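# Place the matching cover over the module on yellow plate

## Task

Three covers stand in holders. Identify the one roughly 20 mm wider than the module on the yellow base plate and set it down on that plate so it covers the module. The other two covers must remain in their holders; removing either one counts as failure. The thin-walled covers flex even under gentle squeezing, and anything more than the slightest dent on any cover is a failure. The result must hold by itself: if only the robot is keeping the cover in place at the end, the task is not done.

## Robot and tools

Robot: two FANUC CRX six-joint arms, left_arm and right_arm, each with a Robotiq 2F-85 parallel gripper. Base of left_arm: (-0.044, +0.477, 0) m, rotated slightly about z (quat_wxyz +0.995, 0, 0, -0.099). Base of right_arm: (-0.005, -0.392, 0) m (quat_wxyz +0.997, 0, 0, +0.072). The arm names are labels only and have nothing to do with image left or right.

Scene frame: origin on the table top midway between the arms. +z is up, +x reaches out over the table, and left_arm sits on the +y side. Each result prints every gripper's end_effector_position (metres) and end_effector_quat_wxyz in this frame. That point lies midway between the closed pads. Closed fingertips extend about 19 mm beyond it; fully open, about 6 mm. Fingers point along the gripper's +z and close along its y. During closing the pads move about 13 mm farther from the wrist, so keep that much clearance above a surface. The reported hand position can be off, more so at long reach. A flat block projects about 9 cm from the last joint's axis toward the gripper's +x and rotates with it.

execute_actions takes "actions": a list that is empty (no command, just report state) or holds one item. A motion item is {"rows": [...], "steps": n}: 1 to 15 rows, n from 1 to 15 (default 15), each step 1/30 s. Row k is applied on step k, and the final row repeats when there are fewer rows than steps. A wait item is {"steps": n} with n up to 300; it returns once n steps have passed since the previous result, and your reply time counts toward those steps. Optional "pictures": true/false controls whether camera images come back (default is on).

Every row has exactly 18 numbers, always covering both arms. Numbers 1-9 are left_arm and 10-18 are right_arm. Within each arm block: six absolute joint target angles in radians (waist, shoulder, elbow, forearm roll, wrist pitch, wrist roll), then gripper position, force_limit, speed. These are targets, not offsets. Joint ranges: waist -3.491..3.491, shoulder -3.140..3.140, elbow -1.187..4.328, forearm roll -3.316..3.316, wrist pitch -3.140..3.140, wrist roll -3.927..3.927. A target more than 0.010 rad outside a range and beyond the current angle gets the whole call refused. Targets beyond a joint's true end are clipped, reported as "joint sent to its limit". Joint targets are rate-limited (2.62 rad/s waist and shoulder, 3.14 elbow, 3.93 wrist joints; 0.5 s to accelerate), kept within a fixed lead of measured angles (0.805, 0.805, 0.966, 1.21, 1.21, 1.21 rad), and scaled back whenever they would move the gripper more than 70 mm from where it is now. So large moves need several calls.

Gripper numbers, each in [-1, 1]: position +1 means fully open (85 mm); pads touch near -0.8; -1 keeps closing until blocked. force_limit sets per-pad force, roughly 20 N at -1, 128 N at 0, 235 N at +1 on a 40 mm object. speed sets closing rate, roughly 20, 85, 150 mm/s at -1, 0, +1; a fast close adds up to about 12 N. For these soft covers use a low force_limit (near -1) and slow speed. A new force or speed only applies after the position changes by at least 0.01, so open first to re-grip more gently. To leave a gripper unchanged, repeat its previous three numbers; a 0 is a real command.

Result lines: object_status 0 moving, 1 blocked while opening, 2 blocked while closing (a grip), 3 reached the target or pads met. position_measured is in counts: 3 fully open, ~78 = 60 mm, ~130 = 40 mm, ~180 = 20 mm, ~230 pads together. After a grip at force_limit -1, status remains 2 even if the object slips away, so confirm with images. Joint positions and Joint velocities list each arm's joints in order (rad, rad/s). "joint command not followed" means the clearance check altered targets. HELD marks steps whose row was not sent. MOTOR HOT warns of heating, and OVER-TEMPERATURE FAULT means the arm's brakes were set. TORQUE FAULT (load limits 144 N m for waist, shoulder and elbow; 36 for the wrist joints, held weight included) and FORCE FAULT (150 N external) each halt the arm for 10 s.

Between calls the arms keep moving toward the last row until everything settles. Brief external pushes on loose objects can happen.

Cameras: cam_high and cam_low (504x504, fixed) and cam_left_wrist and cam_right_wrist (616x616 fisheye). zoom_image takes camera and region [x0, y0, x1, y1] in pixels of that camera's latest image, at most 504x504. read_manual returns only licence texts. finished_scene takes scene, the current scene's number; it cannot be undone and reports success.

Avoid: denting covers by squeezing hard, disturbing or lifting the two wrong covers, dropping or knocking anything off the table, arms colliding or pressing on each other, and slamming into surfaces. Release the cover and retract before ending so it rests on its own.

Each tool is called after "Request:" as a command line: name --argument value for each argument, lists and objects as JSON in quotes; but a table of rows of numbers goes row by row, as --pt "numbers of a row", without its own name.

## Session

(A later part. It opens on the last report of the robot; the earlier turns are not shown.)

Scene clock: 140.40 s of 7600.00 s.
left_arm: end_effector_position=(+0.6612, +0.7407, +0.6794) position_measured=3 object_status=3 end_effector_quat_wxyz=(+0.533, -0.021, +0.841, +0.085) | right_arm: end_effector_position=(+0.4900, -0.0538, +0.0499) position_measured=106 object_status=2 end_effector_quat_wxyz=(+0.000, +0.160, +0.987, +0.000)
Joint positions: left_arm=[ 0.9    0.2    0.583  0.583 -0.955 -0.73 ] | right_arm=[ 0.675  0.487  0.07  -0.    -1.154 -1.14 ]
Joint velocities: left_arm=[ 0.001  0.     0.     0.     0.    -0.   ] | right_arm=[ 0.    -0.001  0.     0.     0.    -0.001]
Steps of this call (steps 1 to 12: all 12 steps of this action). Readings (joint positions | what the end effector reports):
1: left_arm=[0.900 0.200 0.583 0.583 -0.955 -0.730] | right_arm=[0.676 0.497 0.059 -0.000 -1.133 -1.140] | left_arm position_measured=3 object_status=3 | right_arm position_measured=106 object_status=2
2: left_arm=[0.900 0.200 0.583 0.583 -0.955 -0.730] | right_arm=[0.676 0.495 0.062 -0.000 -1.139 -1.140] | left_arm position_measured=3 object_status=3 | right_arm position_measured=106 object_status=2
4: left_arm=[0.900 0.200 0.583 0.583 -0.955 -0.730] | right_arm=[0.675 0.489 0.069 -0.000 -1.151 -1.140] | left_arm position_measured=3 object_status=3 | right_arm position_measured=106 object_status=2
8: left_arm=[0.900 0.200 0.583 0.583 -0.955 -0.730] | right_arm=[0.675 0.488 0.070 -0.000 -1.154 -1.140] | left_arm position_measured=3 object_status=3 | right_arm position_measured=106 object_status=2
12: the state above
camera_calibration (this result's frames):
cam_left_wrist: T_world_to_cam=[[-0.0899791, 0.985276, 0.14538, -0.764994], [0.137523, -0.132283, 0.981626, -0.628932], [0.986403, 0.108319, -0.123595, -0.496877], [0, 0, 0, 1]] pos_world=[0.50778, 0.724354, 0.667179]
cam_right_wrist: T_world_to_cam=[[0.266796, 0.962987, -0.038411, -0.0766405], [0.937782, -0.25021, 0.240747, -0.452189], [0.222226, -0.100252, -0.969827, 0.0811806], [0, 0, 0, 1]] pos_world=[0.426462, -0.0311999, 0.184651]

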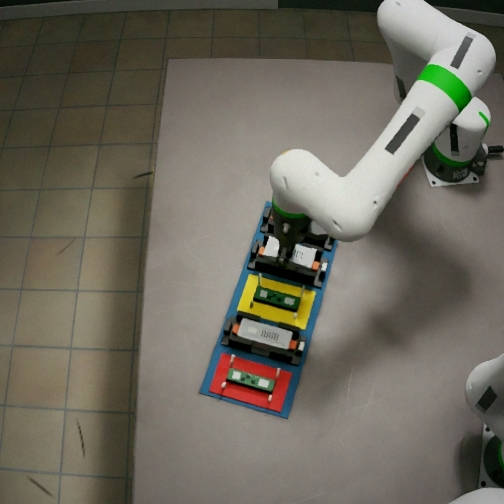

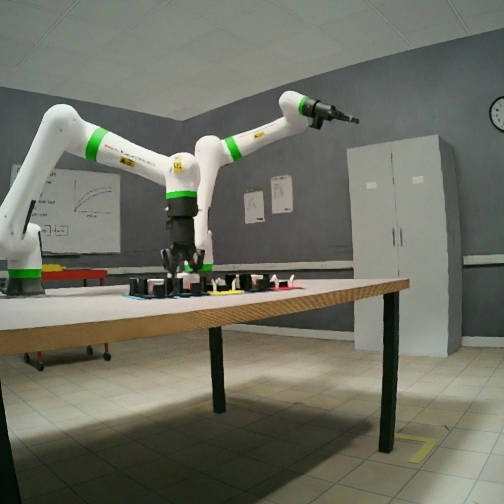

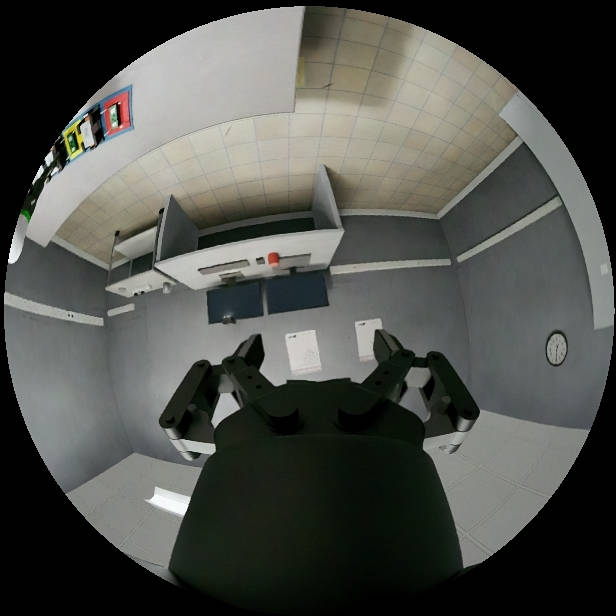

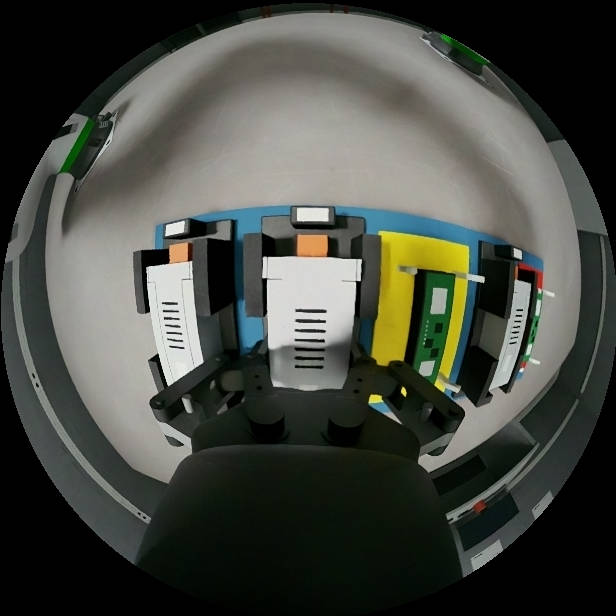

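Request:
execute_actions --actions '[{"rows":[[0.9,0.2,0.583,0.583,-0.955,-0.73,1,0,0,0.6756,0.480,0.079,0,-1.170,-1.1396,-1,-0.72,-0.6],[0.9,0.2,0.583,0.583,-0.955,-0.73,1,0,0,0.6756,0.480,0.079,0,-1.170,-1.1396,-1,-0.72,-0.6],[0.9,0.2,0.583,0.583,-0.955,-0.73,1,0,0,0.6756,0.480,0.079,0,-1.170,-1.1396,-1,-0.72,-0.6],[0.9,0.2,0.583,0.583,-0.955,-0.73,1,0,0,0.6756,0.480,0.079,0,-1.170,-1.1396,-1,-0.72,-0.6],[0.9,0.2,0.583,0.583,-0.955,-0.73,1,0,0,0.6756,0.480,0.079,0,-1.170,-1.1396,-1,-0.72,-0.6],[0.9,0.2,0.583,0.583,-0.955,-0.73,1,0,0,0.6756,0.4637,0.0976,0,-1.2047,-1.1396,-1,-0.72,-0.6]],"steps":15}]'

Request:
zoom_image --camera "cam_low" --region '[110,220,270,320]'

Scene clock: 142.23 s of 7600.00 s.
left_arm: end_effector_position=(+0.6612, +0.7407, +0.6794) position_measured=3 object_status=3 end_effector_quat_wxyz=(+0.533, -0.021, +0.841, +0.085) | right_arm: end_effector_position=(+0.4897, -0.0539, +0.0746) position_measured=106 object_status=2 end_effector_quat_wxyz=(+0.000, +0.160, +0.987, +0.000)
Joint positions: left_arm=[ 0.9    0.2    0.583  0.583 -0.955 -0.73 ] | right_arm=[ 0.676  0.464  0.098  0.    -1.205 -1.14 ]
Joint velocities: left_arm=[-0.    -0.    -0.002 -0.     0.     0.   ] | right_arm=[ 0.001 -0.     0.001  0.    -0.001 -0.001]
Steps of this call (steps 1 to 15: the robot went on to your last target; steps 16 to 40: nothing new was sent; steps 41 to 55: all 15 steps of this action). Readings (joint positions | what the end effector reports):
41: left_arm=[0.900 0.200 0.583 0.583 -0.955 -0.730] | right_arm=[0.676 0.487 0.071 -0.000 -1.155 -1.140] | left_arm position_measured=3 object_status=3 | right_arm position_measured=106 object_status=2
42: left_arm=[0.900 0.200 0.583 0.583 -0.955 -0.730] | right_arm=[0.676 0.485 0.074 0.000 -1.160 -1.140] | left_arm position_measured=3 object_status=3 | right_arm position_measured=106 object_status=2
44: left_arm=[0.900 0.200 0.583 0.583 -0.955 -0.730] | right_arm=[0.676 0.480 0.078 0.000 -1.168 -1.140] | left_arm position_measured=3 object_status=3 | right_arm position_measured=106 object_status=2
48: left_arm=[0.900 0.200 0.583 0.583 -0.955 -0.730] | right_arm=[0.676 0.471 0.090 0.000 -1.190 -1.140] | left_arm position_measured=3 object_status=3 | right_arm position_measured=106 object_status=2
55: the state above
camera_calibration (this result's frames):
cam_left_wrist: T_world_to_cam=[[-0.0899791, 0.985276, 0.14538, -0.764994], [0.137523, -0.132283, 0.981626, -0.628932], [0.986403, 0.108319, -0.123595, -0.496877], [0, 0, 0, 1]] pos_world=[0.50778, 0.724354, 0.667179]
cam_right_wrist: T_world_to_cam=[[0.266624, 0.963034, -0.0384448, -0.0753769], [0.937811, -0.250027, 0.240824, -0.457974], [0.22231, -0.100263, -0.969807, 0.105161], [0, 0, 0, 1]] pos_world=[0.426212, -0.0313714, 0.209379]

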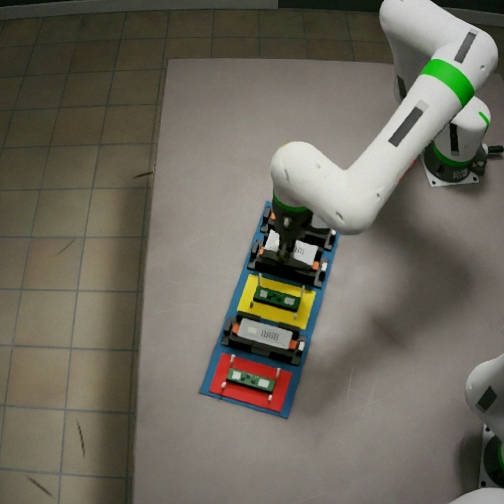

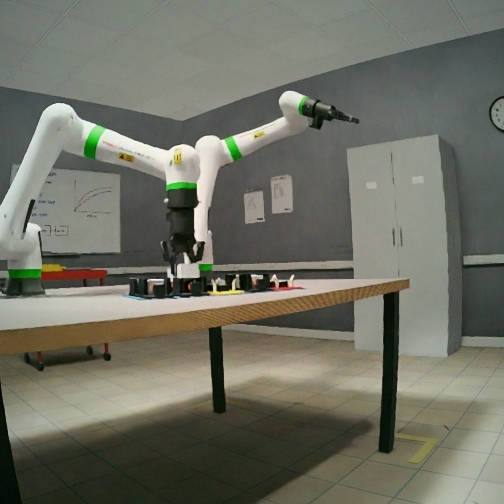

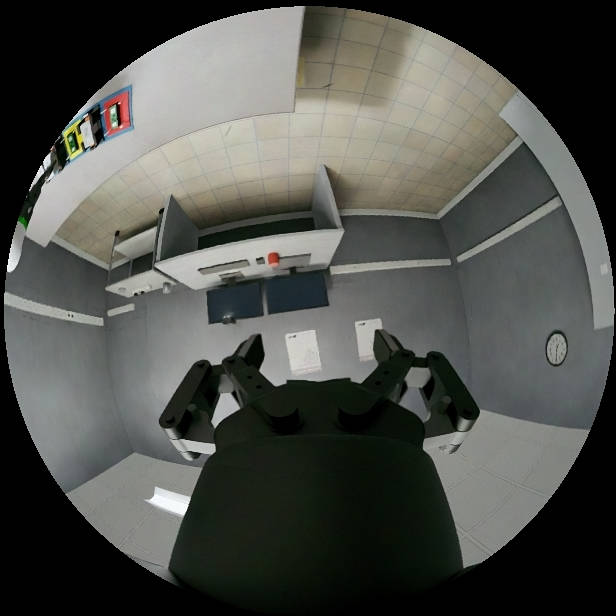

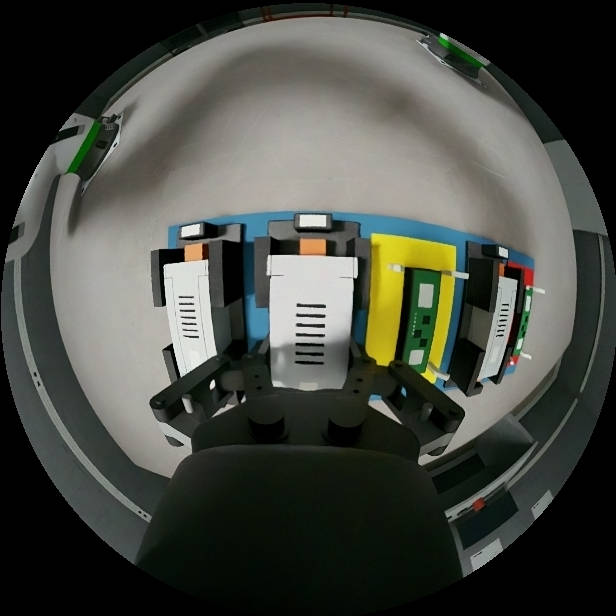

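Region (110, 220, 270, 320) of cam_low's 504x504 image, scaled by 3.150, with more detail than that image has; it fills the top 315 rows of this view, and the rest is white.

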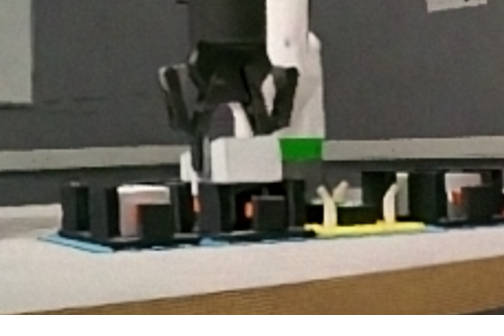

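Request:
execute_actions --actions '[{"rows":[[0.9,0.2,0.583,0.583,-0.955,-0.73,1,0,0,0.678,0.4238,0.1512,0,-1.2982,-1.142,-1,-0.72,-0.6]],"steps":15}]' --pictures false

Request:
execute_actions --actions '[{"rows":[[0.9,0.2,0.583,0.583,-0.955,-0.73,1,0,0,0.7,0.48,0.24,0,-1.331,-1.164,-1,-0.72,-0.6],[0.9,0.2,0.583,0.583,-0.955,-0.73,1,0,0,0.7,0.48,0.24,0,-1.331,-1.164,-1,-0.72,-0.6],[0.9,0.2,0.583,0.583,-0.955,-0.73,1,0,0,0.7,0.48,0.24,0,-1.331,-1.164,-1,-0.72,-0.6],[0.9,0.2,0.583,0.583,-0.955,-0.73,1,0,0,0.7462,0.6514,0.4924,0,-1.4118,-1.21,-1,-0.72,-0.6]],"steps":15}]' --pictures false

Request:
execute_actions --actions '[{"rows":[[0.9,0.2,0.583,0.583,-0.955,-0.73,1,0,0,0.7462,0.6514,0.4924,0,-1.4118,-1.21,-1,-0.72,-0.6]],"steps":12}]'

Request:
zoom_image --camera "cam_high" --region '[200,200,360,360]'

Scene clock: 144.07 s of 7600.00 s.
left_arm: end_effector_position=(+0.6612, +0.7407, +0.6794) position_measured=3 object_status=3 end_effector_quat_wxyz=(+0.533, -0.021, +0.841, +0.085) | right_arm: end_effector_position=(+0.4875, -0.0543, +0.1198) position_measured=106 object_status=2 end_effector_quat_wxyz=(+0.000, +0.160, +0.987, +0.000)
Joint positions: left_arm=[ 0.9    0.2    0.583  0.583 -0.955 -0.73 ] | right_arm=[ 0.678  0.424  0.151  0.    -1.298 -1.142]
Joint velocities: left_arm=[ 0.001 -0.001  0.002 -0.001 -0.001 -0.   ] | right_arm=[ 0.     0.    -0.    -0.001 -0.    -0.002]
Steps of this call (steps 1 to 15: the robot went on to your last target; steps 16 to 40: nothing new was sent; steps 41 to 55: all 15 steps of this action). Readings (joint positions | what the end effector reports):
41: left_arm=[0.900 0.200 0.583 0.583 -0.955 -0.730] | right_arm=[0.676 0.464 0.098 -0.000 -1.206 -1.140] | left_arm position_measured=3 object_status=3 | right_arm position_measured=106 object_status=2
42: left_arm=[0.900 0.200 0.583 0.583 -0.955 -0.730] | right_arm=[0.676 0.461 0.102 -0.000 -1.213 -1.140] | left_arm position_measured=3 object_status=3 | right_arm position_measured=106 object_status=2
44: left_arm=[0.900 0.200 0.583 0.583 -0.955 -0.730] | right_arm=[0.677 0.445 0.125 -0.000 -1.252 -1.140] | left_arm position_measured=3 object_status=3 | right_arm position_measured=106 object_status=2
48: left_arm=[0.900 0.200 0.583 0.583 -0.955 -0.730] | right_arm=[0.678 0.424 0.151 0.000 -1.297 -1.142] | left_arm position_measured=3 object_status=3 | right_arm position_measured=106 object_status=2
55: the state above

Scene clock: 144.57 s of 7600.00 s.
left_arm: end_effector_position=(+0.6612, +0.7407, +0.6794) position_measured=3 object_status=3 end_effector_quat_wxyz=(+0.533, -0.021, +0.841, +0.085) | right_arm: end_effector_position=(+0.5200, +0.0484, +0.1196) position_measured=106 object_status=2 end_effector_quat_wxyz=(-0.000, +0.159, +0.987, -0.000)
Joint positions: left_arm=[ 0.9    0.2    0.583  0.583 -0.955 -0.73 ] | right_arm=[ 0.746  0.651  0.491 -0.    -1.411 -1.21 ]
Joint velocities: left_arm=[-0.    -0.     0.     0.001 -0.001  0.   ] | right_arm=[ 0.007  0.031  0.048  0.    -0.017 -0.01 ]
Steps of this call (steps 1 to 15: all 15 steps of this action). Readings (joint positions | what the end effector reports):
1: left_arm=[0.900 0.200 0.583 0.583 -0.955 -0.730] | right_arm=[0.678 0.424 0.152 0.000 -1.299 -1.142] | left_arm position_measured=3 object_status=3 | right_arm position_measured=106 object_status=2
2: left_arm=[0.900 0.200 0.583 0.583 -0.955 -0.730] | right_arm=[0.679 0.428 0.158 0.000 -1.301 -1.144] | left_arm position_measured=3 object_status=3 | right_arm position_measured=106 object_status=2
4: left_arm=[0.900 0.200 0.583 0.583 -0.955 -0.730] | right_arm=[0.687 0.448 0.190 0.000 -1.312 -1.152] | left_arm position_measured=3 object_status=3 | right_arm position_measured=106 object_status=2
8: left_arm=[0.900 0.200 0.583 0.583 -0.955 -0.730] | right_arm=[0.716 0.541 0.330 -0.000 -1.360 -1.180] | left_arm position_measured=3 object_status=3 | right_arm position_measured=106 object_status=2
15: the state above

Scene clock: 144.97 s of 7600.00 s.
left_arm: end_effector_position=(+0.6612, +0.7407, +0.6794) position_measured=3 object_status=3 end_effector_quat_wxyz=(+0.533, -0.021, +0.841, +0.085) | right_arm: end_effector_position=(+0.5202, +0.0487, +0.1198) position_measured=106 object_status=2 end_effector_quat_wxyz=(+0.000, +0.159, +0.987, +0.000)
Joint positions: left_arm=[ 0.9    0.2    0.583  0.583 -0.955 -0.73 ] | right_arm=[ 0.746  0.651  0.492 -0.    -1.412 -1.21 ]
Joint velocities: left_arm=[ 0.     0.     0.     0.     0.001 -0.   ] | right_arm=[-0.  0.  0.  0.  0. -0.]
Steps of this call (steps 1 to 12: all 12 steps of this action). Readings (joint positions | what the end effector reports):
1: left_arm=[0.900 0.200 0.583 0.583 -0.955 -0.730] | right_arm=[0.746 0.651 0.492 -0.000 -1.412 -1.210] | left_arm position_measured=3 object_status=3 | right_arm position_measured=106 object_status=2
2: left_arm=[0.900 0.200 0.583 0.583 -0.955 -0.730] | right_arm=[0.746 0.651 0.492 -0.000 -1.412 -1.210] | left_arm position_measured=3 object_status=3 | right_arm position_measured=106 object_status=2
4: left_arm=[0.900 0.200 0.583 0.583 -0.955 -0.730] | right_arm=[0.746 0.651 0.492 -0.000 -1.412 -1.210] | left_arm position_measured=3 object_status=3 | right_arm position_measured=106 object_status=2
8: left_arm=[0.900 0.200 0.583 0.583 -0.955 -0.730] | right_arm=[0.746 0.651 0.492 -0.000 -1.412 -1.210] | left_arm position_measured=3 object_status=3 | right_arm position_measured=106 object_status=2
12: the state above
camera_calibration (this result's frames):
cam_left_wrist: T_world_to_cam=[[-0.0899791, 0.985276, 0.14538, -0.764994], [0.137523, -0.132283, 0.981626, -0.628932], [0.986403, 0.108319, -0.123595, -0.496877], [0, 0, 0, 1]] pos_world=[0.50778, 0.724354, 0.667179]
cam_right_wrist: T_world_to_cam=[[0.266516, 0.963065, -0.0384076, -0.180526], [0.937857, -0.249939, 0.240737, -0.471799], [0.222246, -0.100181, -0.96983, 0.152534], [0, 0, 0, 1]] pos_world=[0.456693, 0.0712188, 0.254579]

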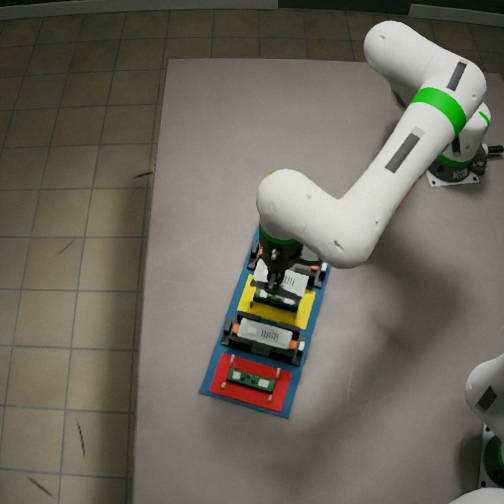

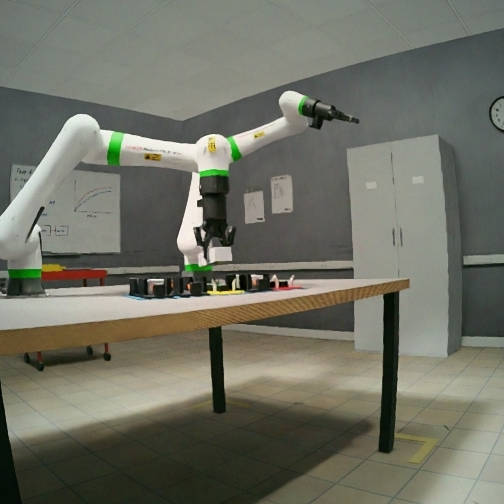

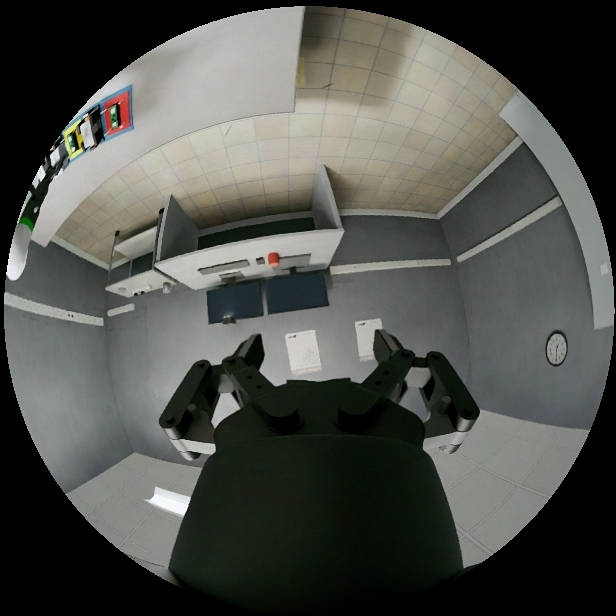

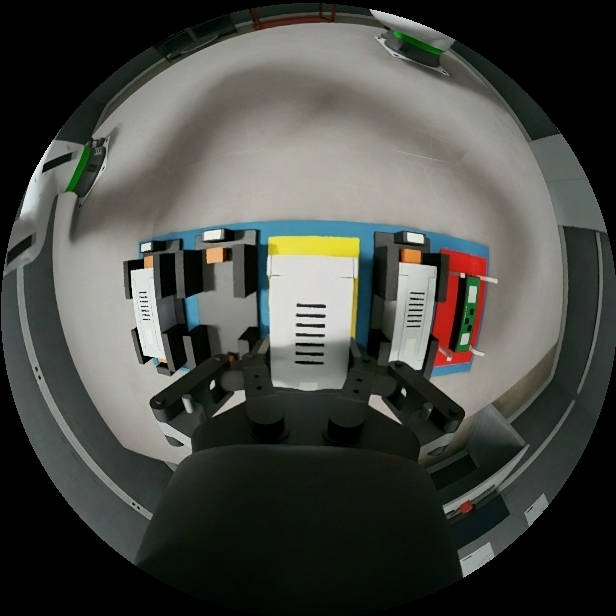

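Region (200, 200, 360, 360) of cam_high's 504x504 image, scaled by 3.150, with more detail than that image has.

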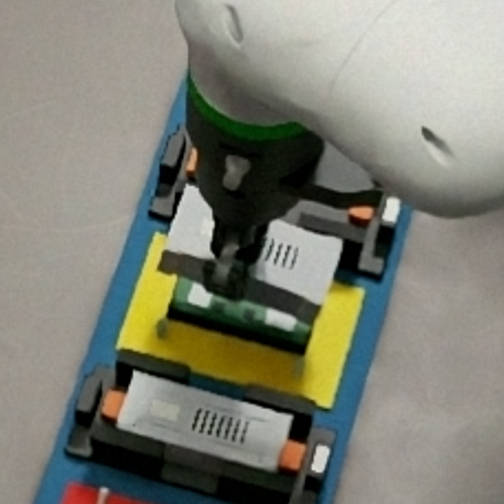

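Request:
execute_actions --actions '[{"rows":[[0.9,0.2,0.583,0.583,-0.955,-0.73,1,0,0,0.7462,0.6782,0.4285,0,-1.3211,-1.21,-1,-0.72,-0.6]],"steps":15}]'

Request:
zoom_image --camera "cam_low" --region '[150,220,310,320]'

Request:
zoom_image --camera "cam_high" --region '[200,200,360,360]'

Scene clock: 146.57 s of 7600.00 s.
left_arm: end_effector_position=(+0.6612, +0.7407, +0.6794) position_measured=3 object_status=3 end_effector_quat_wxyz=(+0.533, -0.021, +0.841, +0.085) | right_arm: end_effector_position=(+0.5206, +0.0493, +0.0748) position_measured=106 object_status=2 end_effector_quat_wxyz=(-0.000, +0.159, +0.987, -0.000)
Joint positions: left_arm=[ 0.9    0.2    0.583  0.583 -0.955 -0.73 ] | right_arm=[ 0.746  0.678  0.429 -0.    -1.321 -1.21 ]
Joint velocities: left_arm=[-0.001 -0.    -0.001 -0.    -0.     0.   ] | right_arm=[ 0.    -0.001 -0.    -0.     0.     0.001]
Steps of this call (steps 1 to 15: the robot went on to your last target; steps 16 to 33: nothing new was sent; steps 34 to 48: all 15 steps of this action). Readings (joint positions | what the end effector reports):
34: left_arm=[0.900 0.200 0.583 0.583 -0.955 -0.730] | right_arm=[0.746 0.652 0.492 -0.000 -1.411 -1.210] | left_arm position_measured=3 object_status=3 | right_arm position_measured=106 object_status=2
35: left_arm=[0.900 0.200 0.583 0.583 -0.955 -0.730] | right_arm=[0.746 0.653 0.488 0.000 -1.404 -1.210] | left_arm position_measured=3 object_status=3 | right_arm position_measured=106 object_status=2
37: left_arm=[0.900 0.200 0.583 0.583 -0.955 -0.730] | right_arm=[0.746 0.665 0.460 0.000 -1.365 -1.210] | left_arm position_measured=3 object_status=3 | right_arm position_measured=106 object_status=2
41: left_arm=[0.900 0.200 0.583 0.583 -0.955 -0.730] | right_arm=[0.746 0.679 0.429 -0.000 -1.322 -1.210] | left_arm position_measured=3 object_status=3 | right_arm position_measured=106 object_status=2
48: the state above
camera_calibration (this result's frames):
cam_left_wrist: T_world_to_cam=[[-0.089979, 0.985276, 0.14538, -0.764994], [0.137523, -0.132283, 0.981626, -0.628932], [0.986403, 0.108319, -0.123595, -0.496877], [0, 0, 0, 1]] pos_world=[0.50778, 0.724354, 0.667179]
cam_right_wrist: T_world_to_cam=[[0.266458, 0.963076, -0.0385304, -0.182907], [0.937891, -0.24986, 0.240689, -0.46123], [0.222174, -0.100271, -0.969837, 0.108851], [0, 0, 0, 1]] pos_world=[0.457137, 0.0718253, 0.209533]

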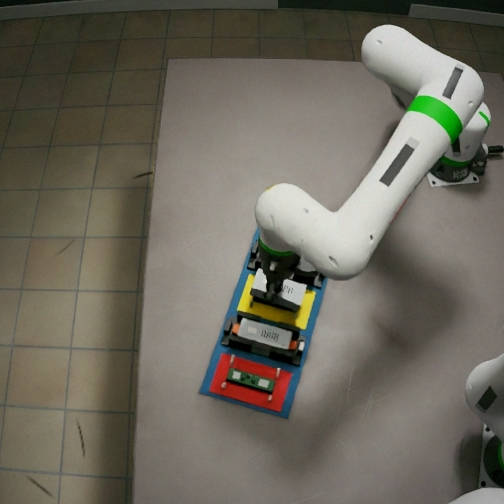

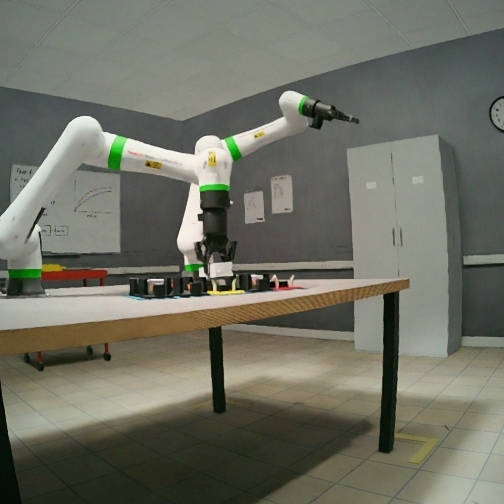

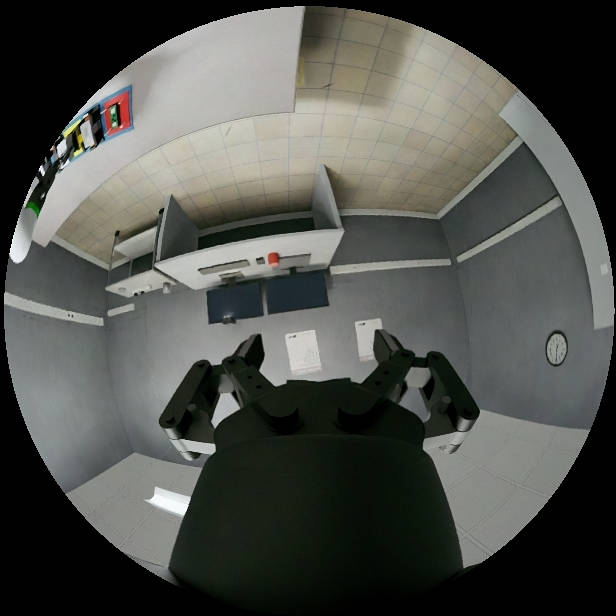

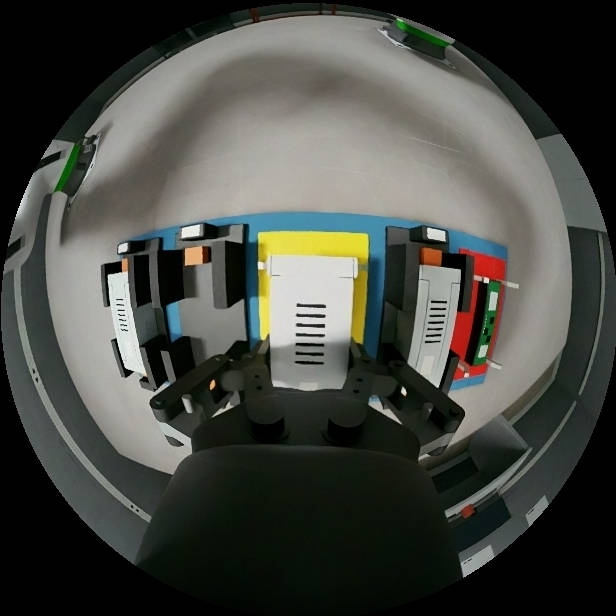

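Region (150, 220, 310, 320) of cam_low's 504x504 image, scaled by 3.150, with more detail than that image has; it fills the top 315 rows of this view, and the rest is white.

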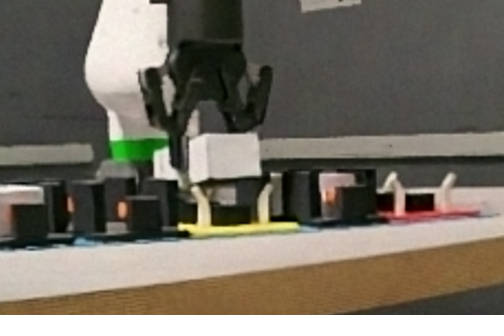

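Region (200, 200, 360, 360) of cam_high's 504x504 image, scaled by 3.150, with more detail than that image has.

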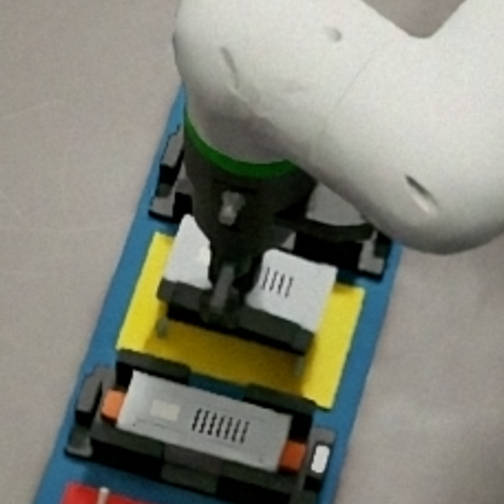

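Request:
execute_actions --actions '[{"rows":[[0.9,0.2,0.583,0.583,-0.955,-0.73,1,0,0,0.7462,0.6855,0.4162,0,-1.3015,-1.21,-1,-0.72,-0.6],[0.9,0.2,0.583,0.583,-0.955,-0.73,1,0,0,0.7462,0.6855,0.4162,0,-1.3015,-1.21,-1,-0.72,-0.6],[0.9,0.2,0.583,0.583,-0.955,-0.73,1,0,0,0.7462,0.6855,0.4162,0,-1.3015,-1.21,-1,-0.72,-0.6],[0.9,0.2,0.583,0.583,-0.955,-0.73,1,0,0,0.7462,0.6855,0.4162,0,-1.3015,-1.21,-1,-0.72,-0.6],[0.9,0.2,0.583,0.583,-0.955,-0.73,1,0,0,0.7462,0.6928,0.404,0,-1.282,-1.21,-1,-0.72,-0.6]],"steps":15}]'

Request:
zoom_image --camera "cam_low" --region '[150,220,310,320]'

Request:
zoom_image --camera "cam_right_wrist" --region '[200,200,420,420]'

Scene clock: 148.10 s of 7600.00 s.
left_arm: end_effector_position=(+0.6612, +0.7407, +0.6794) position_measured=3 object_status=3 end_effector_quat_wxyz=(+0.533, -0.021, +0.841, +0.085) | right_arm: end_effector_position=(+0.5208, +0.0494, +0.0549) position_measured=106 object_status=2 end_effector_quat_wxyz=(+0.000, +0.159, +0.987, +0.000)
Joint positions: left_arm=[ 0.9    0.2    0.583  0.583 -0.955 -0.73 ] | right_arm=[ 0.746  0.693  0.404 -0.    -1.282 -1.21 ]
Joint velocities: left_arm=[-0.001 -0.    -0.    -0.001 -0.    -0.001] | right_arm=[ 0.  0. -0. -0. -0.  0.]
Steps of this call (steps 1 to 15: the robot went on to your last target; steps 16 to 31: nothing new was sent; steps 32 to 46: all 15 steps of this action). Readings (joint positions | what the end effector reports):
32: left_arm=[0.900 0.200 0.583 0.583 -0.955 -0.730] | right_arm=[0.746 0.678 0.428 0.000 -1.320 -1.210] | left_arm position_measured=3 object_status=3 | right_arm position_measured=106 object_status=2
33: left_arm=[0.900 0.200 0.583 0.583 -0.955 -0.730] | right_arm=[0.746 0.680 0.424 0.000 -1.314 -1.210] | left_arm position_measured=3 object_status=3 | right_arm position_measured=106 object_status=2
35: left_arm=[0.900 0.200 0.583 0.583 -0.955 -0.730] | right_arm=[0.746 0.685 0.417 0.000 -1.304 -1.210] | left_arm position_measured=3 object_status=3 | right_arm position_measured=106 object_status=2
39: left_arm=[0.900 0.200 0.583 0.583 -0.955 -0.730] | right_arm=[0.746 0.692 0.405 -0.000 -1.284 -1.210] | left_arm position_measured=3 object_status=3 | right_arm position_measured=106 object_status=2
46: the state above
camera_calibration (this result's frames):
cam_left_wrist: T_world_to_cam=[[-0.0899791, 0.985276, 0.14538, -0.764994], [0.137523, -0.132283, 0.981626, -0.628932], [0.986403, 0.108319, -0.123595, -0.496877], [0, 0, 0, 1]] pos_world=[0.50778, 0.724354, 0.667179]
cam_right_wrist: T_world_to_cam=[[0.26649, 0.963077, -0.0382822, -0.183891], [0.937852, -0.24994, 0.240755, -0.456503], [0.222298, -0.100062, -0.969831, 0.089524], [0, 0, 0, 1]] pos_world=[0.457236, 0.0719605, 0.189689]

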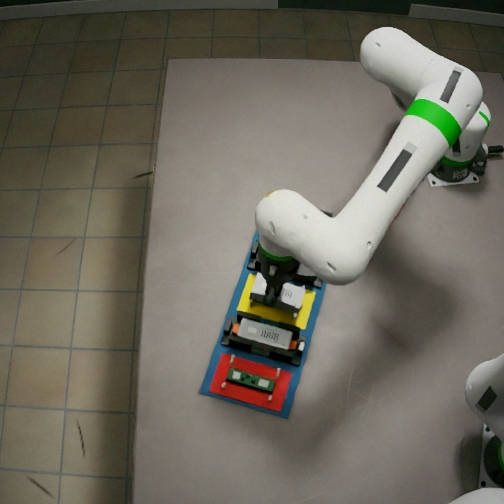

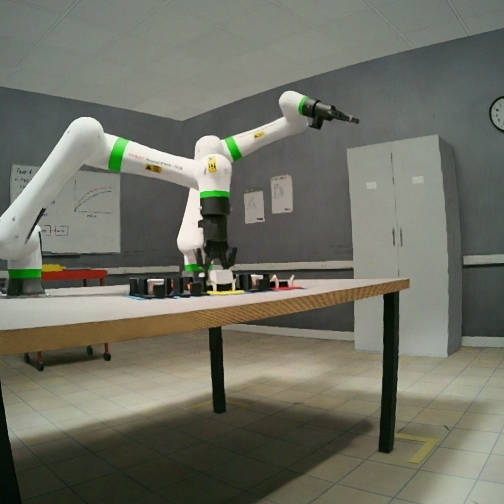

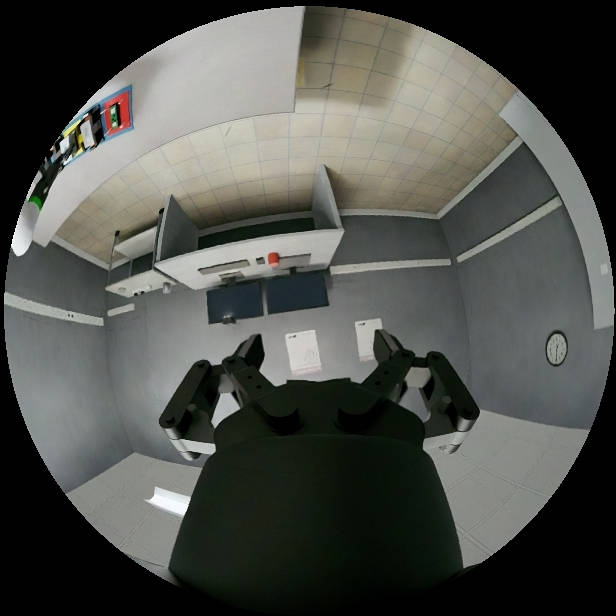

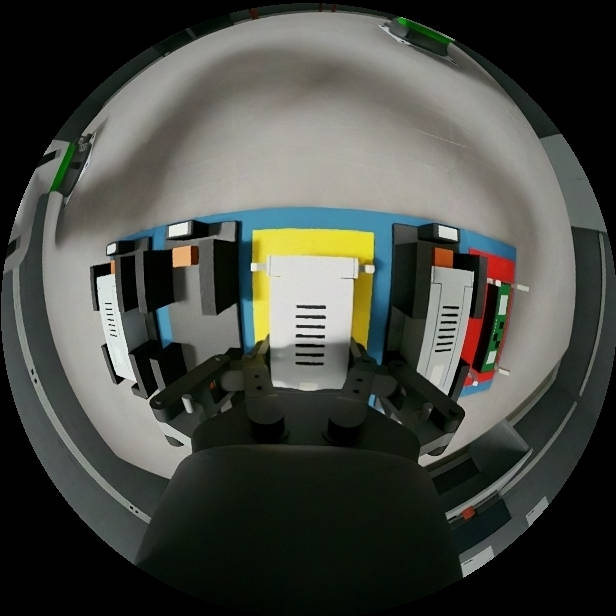

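Region (150, 220, 310, 320) of cam_low's 504x504 image, scaled by 3.150, with more detail than that image has; it fills the top 315 rows of this view, and the rest is white.

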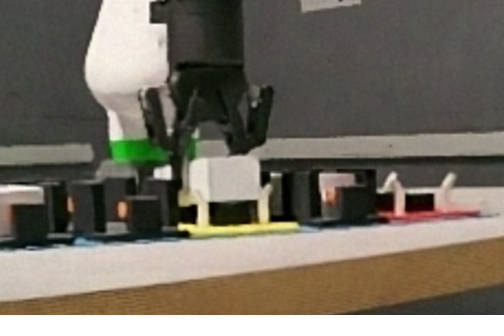

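Region (200, 200, 420, 420) of cam_right_wrist's 616x616 image, scaled by 2.291, with more detail than that image has.

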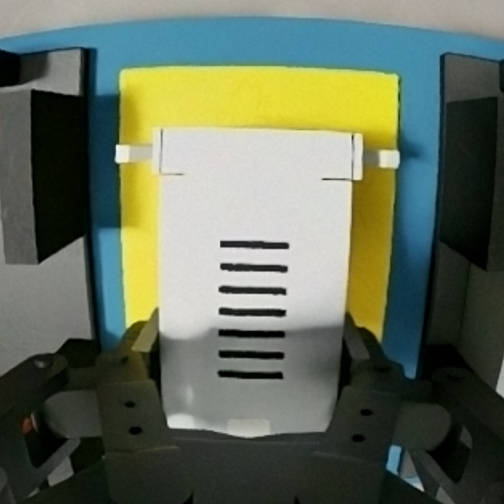

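Request:
execute_actions --actions '[{"rows":[[0.9,0.2,0.583,0.583,-0.955,-0.73,1,0,0,0.7462,0.6965,0.398,0,-1.272,-1.21,-1,-0.72,-0.6],[0.9,0.2,0.583,0.583,-0.955,-0.73,1,0,0,0.7462,0.6965,0.398,0,-1.272,-1.21,-1,-0.72,-0.6],[0.9,0.2,0.583,0.583,-0.955,-0.73,1,0,0,0.7462,0.6965,0.398,0,-1.272,-1.21,-1,-0.72,-0.6],[0.9,0.2,0.583,0.583,-0.955,-0.73,1,0,0,0.7462,0.6965,0.398,0,-1.272,-1.21,-1,-0.72,-0.6],[0.9,0.2,0.583,0.583,-0.955,-0.73,1,0,0,0.7462,0.7008,0.3905,0,-1.2605,-1.21,-1,-0.72,-0.6]],"steps":15}]'

Request:
zoom_image --camera "cam_low" --region '[190,250,290,310]'

Scene clock: 149.73 s of 7600.00 s.
left_arm: end_effector_position=(+0.6612, +0.7407, +0.6794) position_measured=3 object_status=3 end_effector_quat_wxyz=(+0.533, -0.021, +0.841, +0.085) | right_arm: end_effector_position=(+0.5207, +0.0492, +0.0439) position_measured=106 object_status=2 end_effector_quat_wxyz=(+0.000, +0.159, +0.987, -0.000)
Joint positions: left_arm=[ 0.9    0.2    0.583  0.583 -0.955 -0.73 ] | right_arm=[ 0.746  0.701  0.391  0.    -1.261 -1.21 ]
Joint velocities: left_arm=[-0.     0.     0.001 -0.001 -0.    -0.   ] | right_arm=[-0.     0.    -0.    -0.001  0.     0.002]
Steps of this call (steps 1 to 15: the robot went on to your last target; steps 16 to 34: nothing new was sent; steps 35 to 49: all 15 steps of this action). Readings (joint positions | what the end effector reports):
35: left_arm=[0.900 0.200 0.583 0.583 -0.955 -0.730] | right_arm=[0.746 0.693 0.404 0.000 -1.281 -1.210] | left_arm position_measured=3 object_status=3 | right_arm position_measured=106 object_status=2
36: left_arm=[0.900 0.200 0.583 0.583 -0.955 -0.730] | right_arm=[0.746 0.694 0.402 0.000 -1.277 -1.210] | left_arm position_measured=3 object_status=3 | right_arm position_measured=106 object_status=2
38: left_arm=[0.900 0.200 0.583 0.583 -0.955 -0.730] | right_arm=[0.746 0.696 0.399 0.000 -1.273 -1.210] | left_arm position_measured=3 object_status=3 | right_arm position_measured=106 object_status=2
42: left_arm=[0.900 0.200 0.583 0.583 -0.955 -0.730] | right_arm=[0.746 0.701 0.391 0.000 -1.262 -1.210] | left_arm position_measured=3 object_status=3 | right_arm position_measured=106 object_status=2
49: the state above
camera_calibration (this result's frames):
cam_left_wrist: T_world_to_cam=[[-0.089979, 0.985276, 0.14538, -0.764994], [0.137523, -0.132283, 0.981626, -0.628932], [0.986403, 0.108319, -0.123595, -0.496877], [0, 0, 0, 1]] pos_world=[0.50778, 0.724354, 0.667179]
cam_right_wrist: T_world_to_cam=[[0.2665, 0.963067, -0.0384694, -0.184058], [0.937852, -0.249904, 0.240793, -0.453817], [0.222286, -0.10025, -0.969814, 0.0788574], [0, 0, 0, 1]] pos_world=[0.457135, 0.0717547, 0.178672]

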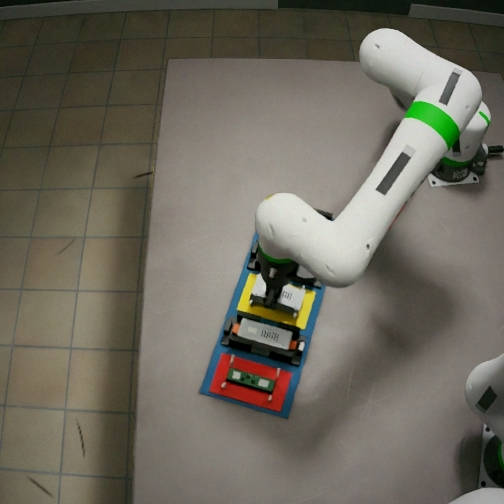

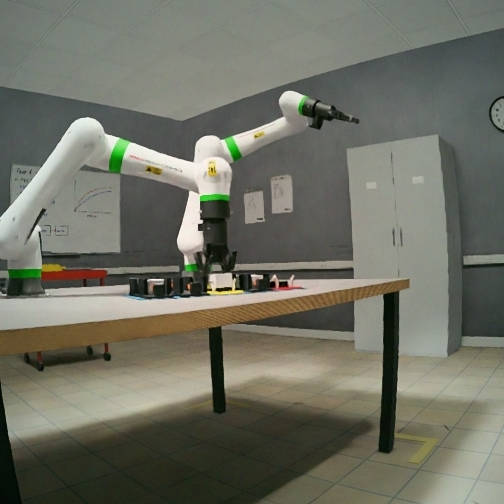

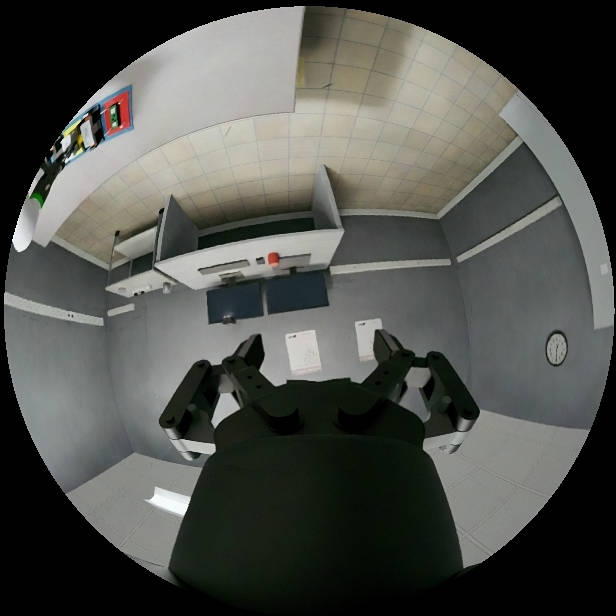

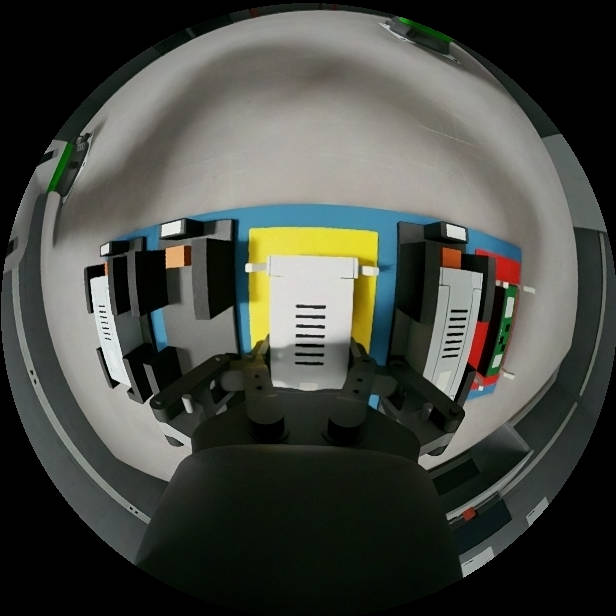

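Region (190, 250, 290, 310) of cam_low's 504x504 image, scaled by 5.040, with more detail than that image has; it fills the top 302 rows of this view, and the rest is white.

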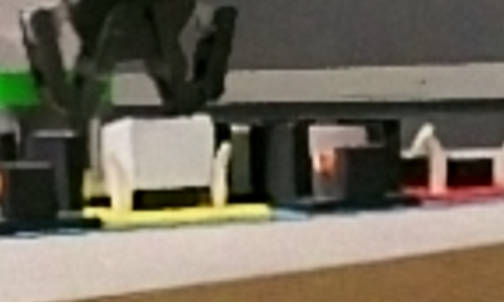

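Request:
execute_actions --actions '[{"rows":[[0.9,0.2,0.583,0.583,-0.955,-0.73,1,0,0,0.7462,0.7037,0.3856,0,-1.2527,-1.21,-1,-0.72,-0.6],[0.9,0.2,0.583,0.583,-0.955,-0.73,1,0,0,0.7462,0.7037,0.3856,0,-1.2527,-1.21,-1,-0.72,-0.6],[0.9,0.2,0.583,0.583,-0.955,-0.73,1,0,0,0.7462,0.7037,0.3856,0,-1.2527,-1.21,-1,-0.72,-0.6],[0.9,0.2,0.583,0.583,-0.955,-0.73,1,0,0,0.7462,0.7037,0.3856,0,-1.2527,-1.21,-1,-0.72,-0.6],[0.9,0.2,0.583,0.583,-0.955,-0.73,1,0,0,0.7462,0.7059,0.3819,0,-1.2468,-1.21,-1,-0.72,-0.6]],"steps":15}]'

Request:
zoom_image --camera "cam_low" --region '[190,250,290,310]'

Scene clock: 151.23 s of 7600.00 s.
left_arm: end_effector_position=(+0.6612, +0.7407, +0.6794) position_measured=3 object_status=3 end_effector_quat_wxyz=(+0.533, -0.021, +0.841, +0.085) | right_arm: end_effector_position=(+0.5205, +0.0490, +0.0370) position_measured=106 object_status=2 end_effector_quat_wxyz=(-0.000, +0.159, +0.987, +0.000)
Joint positions: left_arm=[ 0.9    0.2    0.583  0.583 -0.955 -0.73 ] | right_arm=[ 0.746  0.706  0.382 -0.    -1.247 -1.21 ]
Joint velocities: left_arm=[ 0.    -0.    -0.001  0.     0.001  0.   ] | right_arm=[ 0.     0.    -0.     0.001  0.     0.002]
Steps of this call (steps 1 to 15: the robot went on to your last target; steps 16 to 30: nothing new was sent; steps 31 to 45: all 15 steps of this action). Readings (joint positions | what the end effector reports):
31: left_arm=[0.900 0.200 0.583 0.583 -0.955 -0.730] | right_arm=[0.746 0.701 0.390 -0.000 -1.260 -1.210] | left_arm position_measured=3 object_status=3 | right_arm position_measured=106 object_status=2
32: left_arm=[0.900 0.200 0.583 0.583 -0.955 -0.730] | right_arm=[0.746 0.702 0.388 -0.000 -1.257 -1.210] | left_arm position_measured=3 object_status=3 | right_arm position_measured=106 object_status=2
34: left_arm=[0.900 0.200 0.583 0.583 -0.955 -0.730] | right_arm=[0.746 0.703 0.386 -0.000 -1.253 -1.210] | left_arm position_measured=3 object_status=3 | right_arm position_measured=106 object_status=2
38: left_arm=[0.900 0.200 0.583 0.583 -0.955 -0.730] | right_arm=[0.746 0.706 0.382 -0.000 -1.247 -1.210] | left_arm position_measured=3 object_status=3 | right_arm position_measured=106 object_status=2
45: the state above
camera_calibration (this result's frames):
cam_left_wrist: T_world_to_cam=[[-0.0899791, 0.985276, 0.14538, -0.764994], [0.137523, -0.132283, 0.981626, -0.628932], [0.986403, 0.108319, -0.123595, -0.496877], [0, 0, 0, 1]] pos_world=[0.50778, 0.724354, 0.667179]
cam_right_wrist: T_world_to_cam=[[0.266533, 0.96306, -0.0384153, -0.184134], [0.937863, -0.249959, 0.240694, -0.45201], [0.2222, -0.100181, -0.969841, 0.0721736], [0, 0, 0, 1]] pos_world=[0.456964, 0.0715791, 0.171719]

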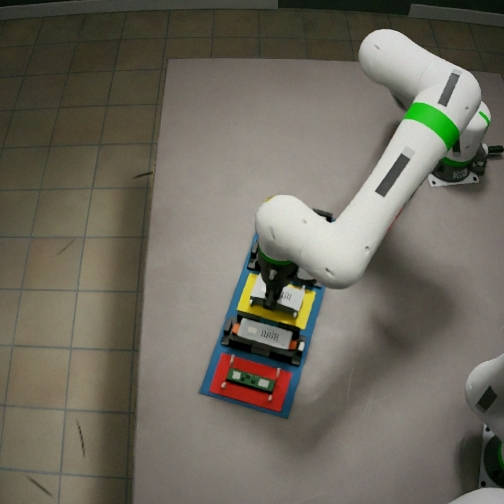

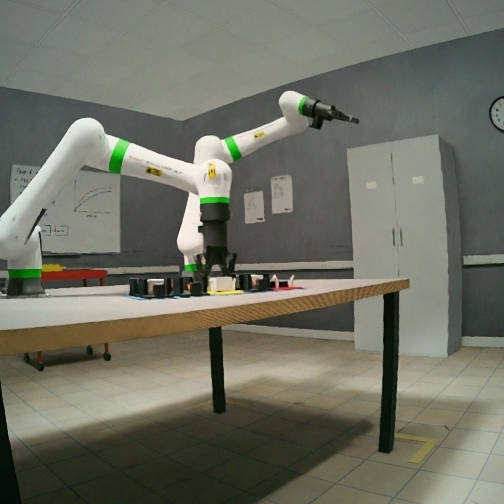

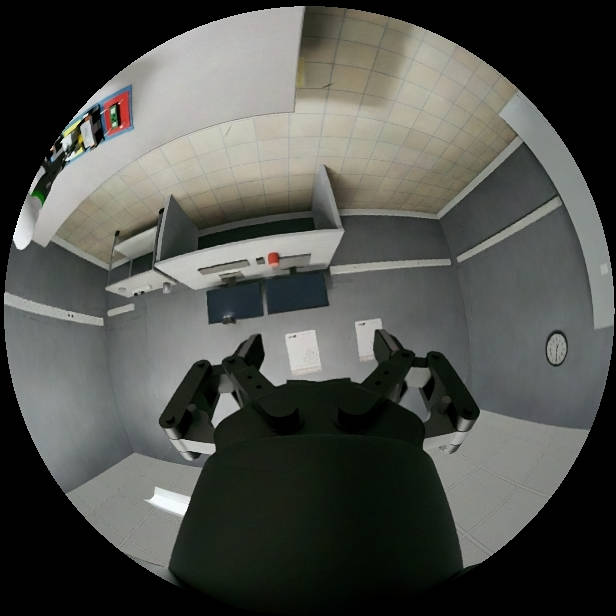

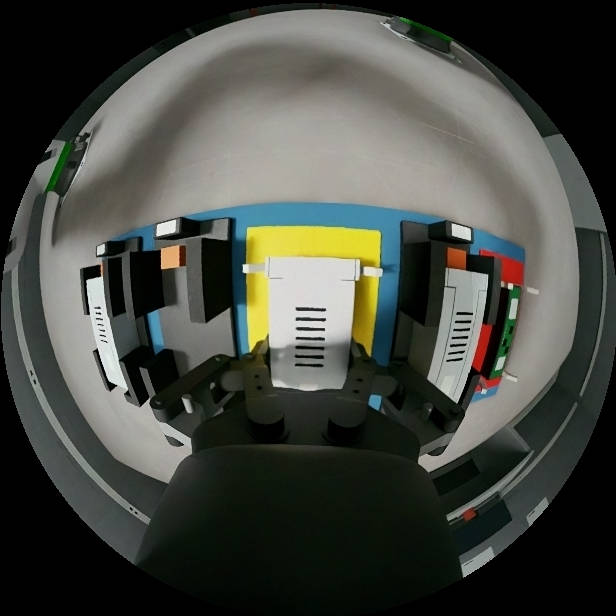

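Region (190, 250, 290, 310) of cam_low's 504x504 image, scaled by 5.040, with more detail than that image has; it fills the top 302 rows of this view, and the rest is white.

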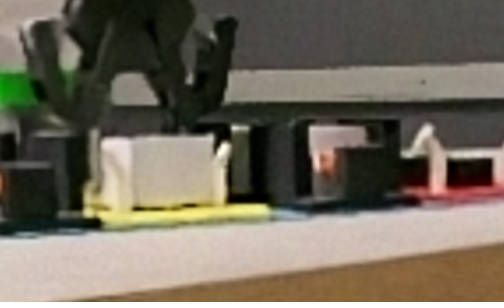

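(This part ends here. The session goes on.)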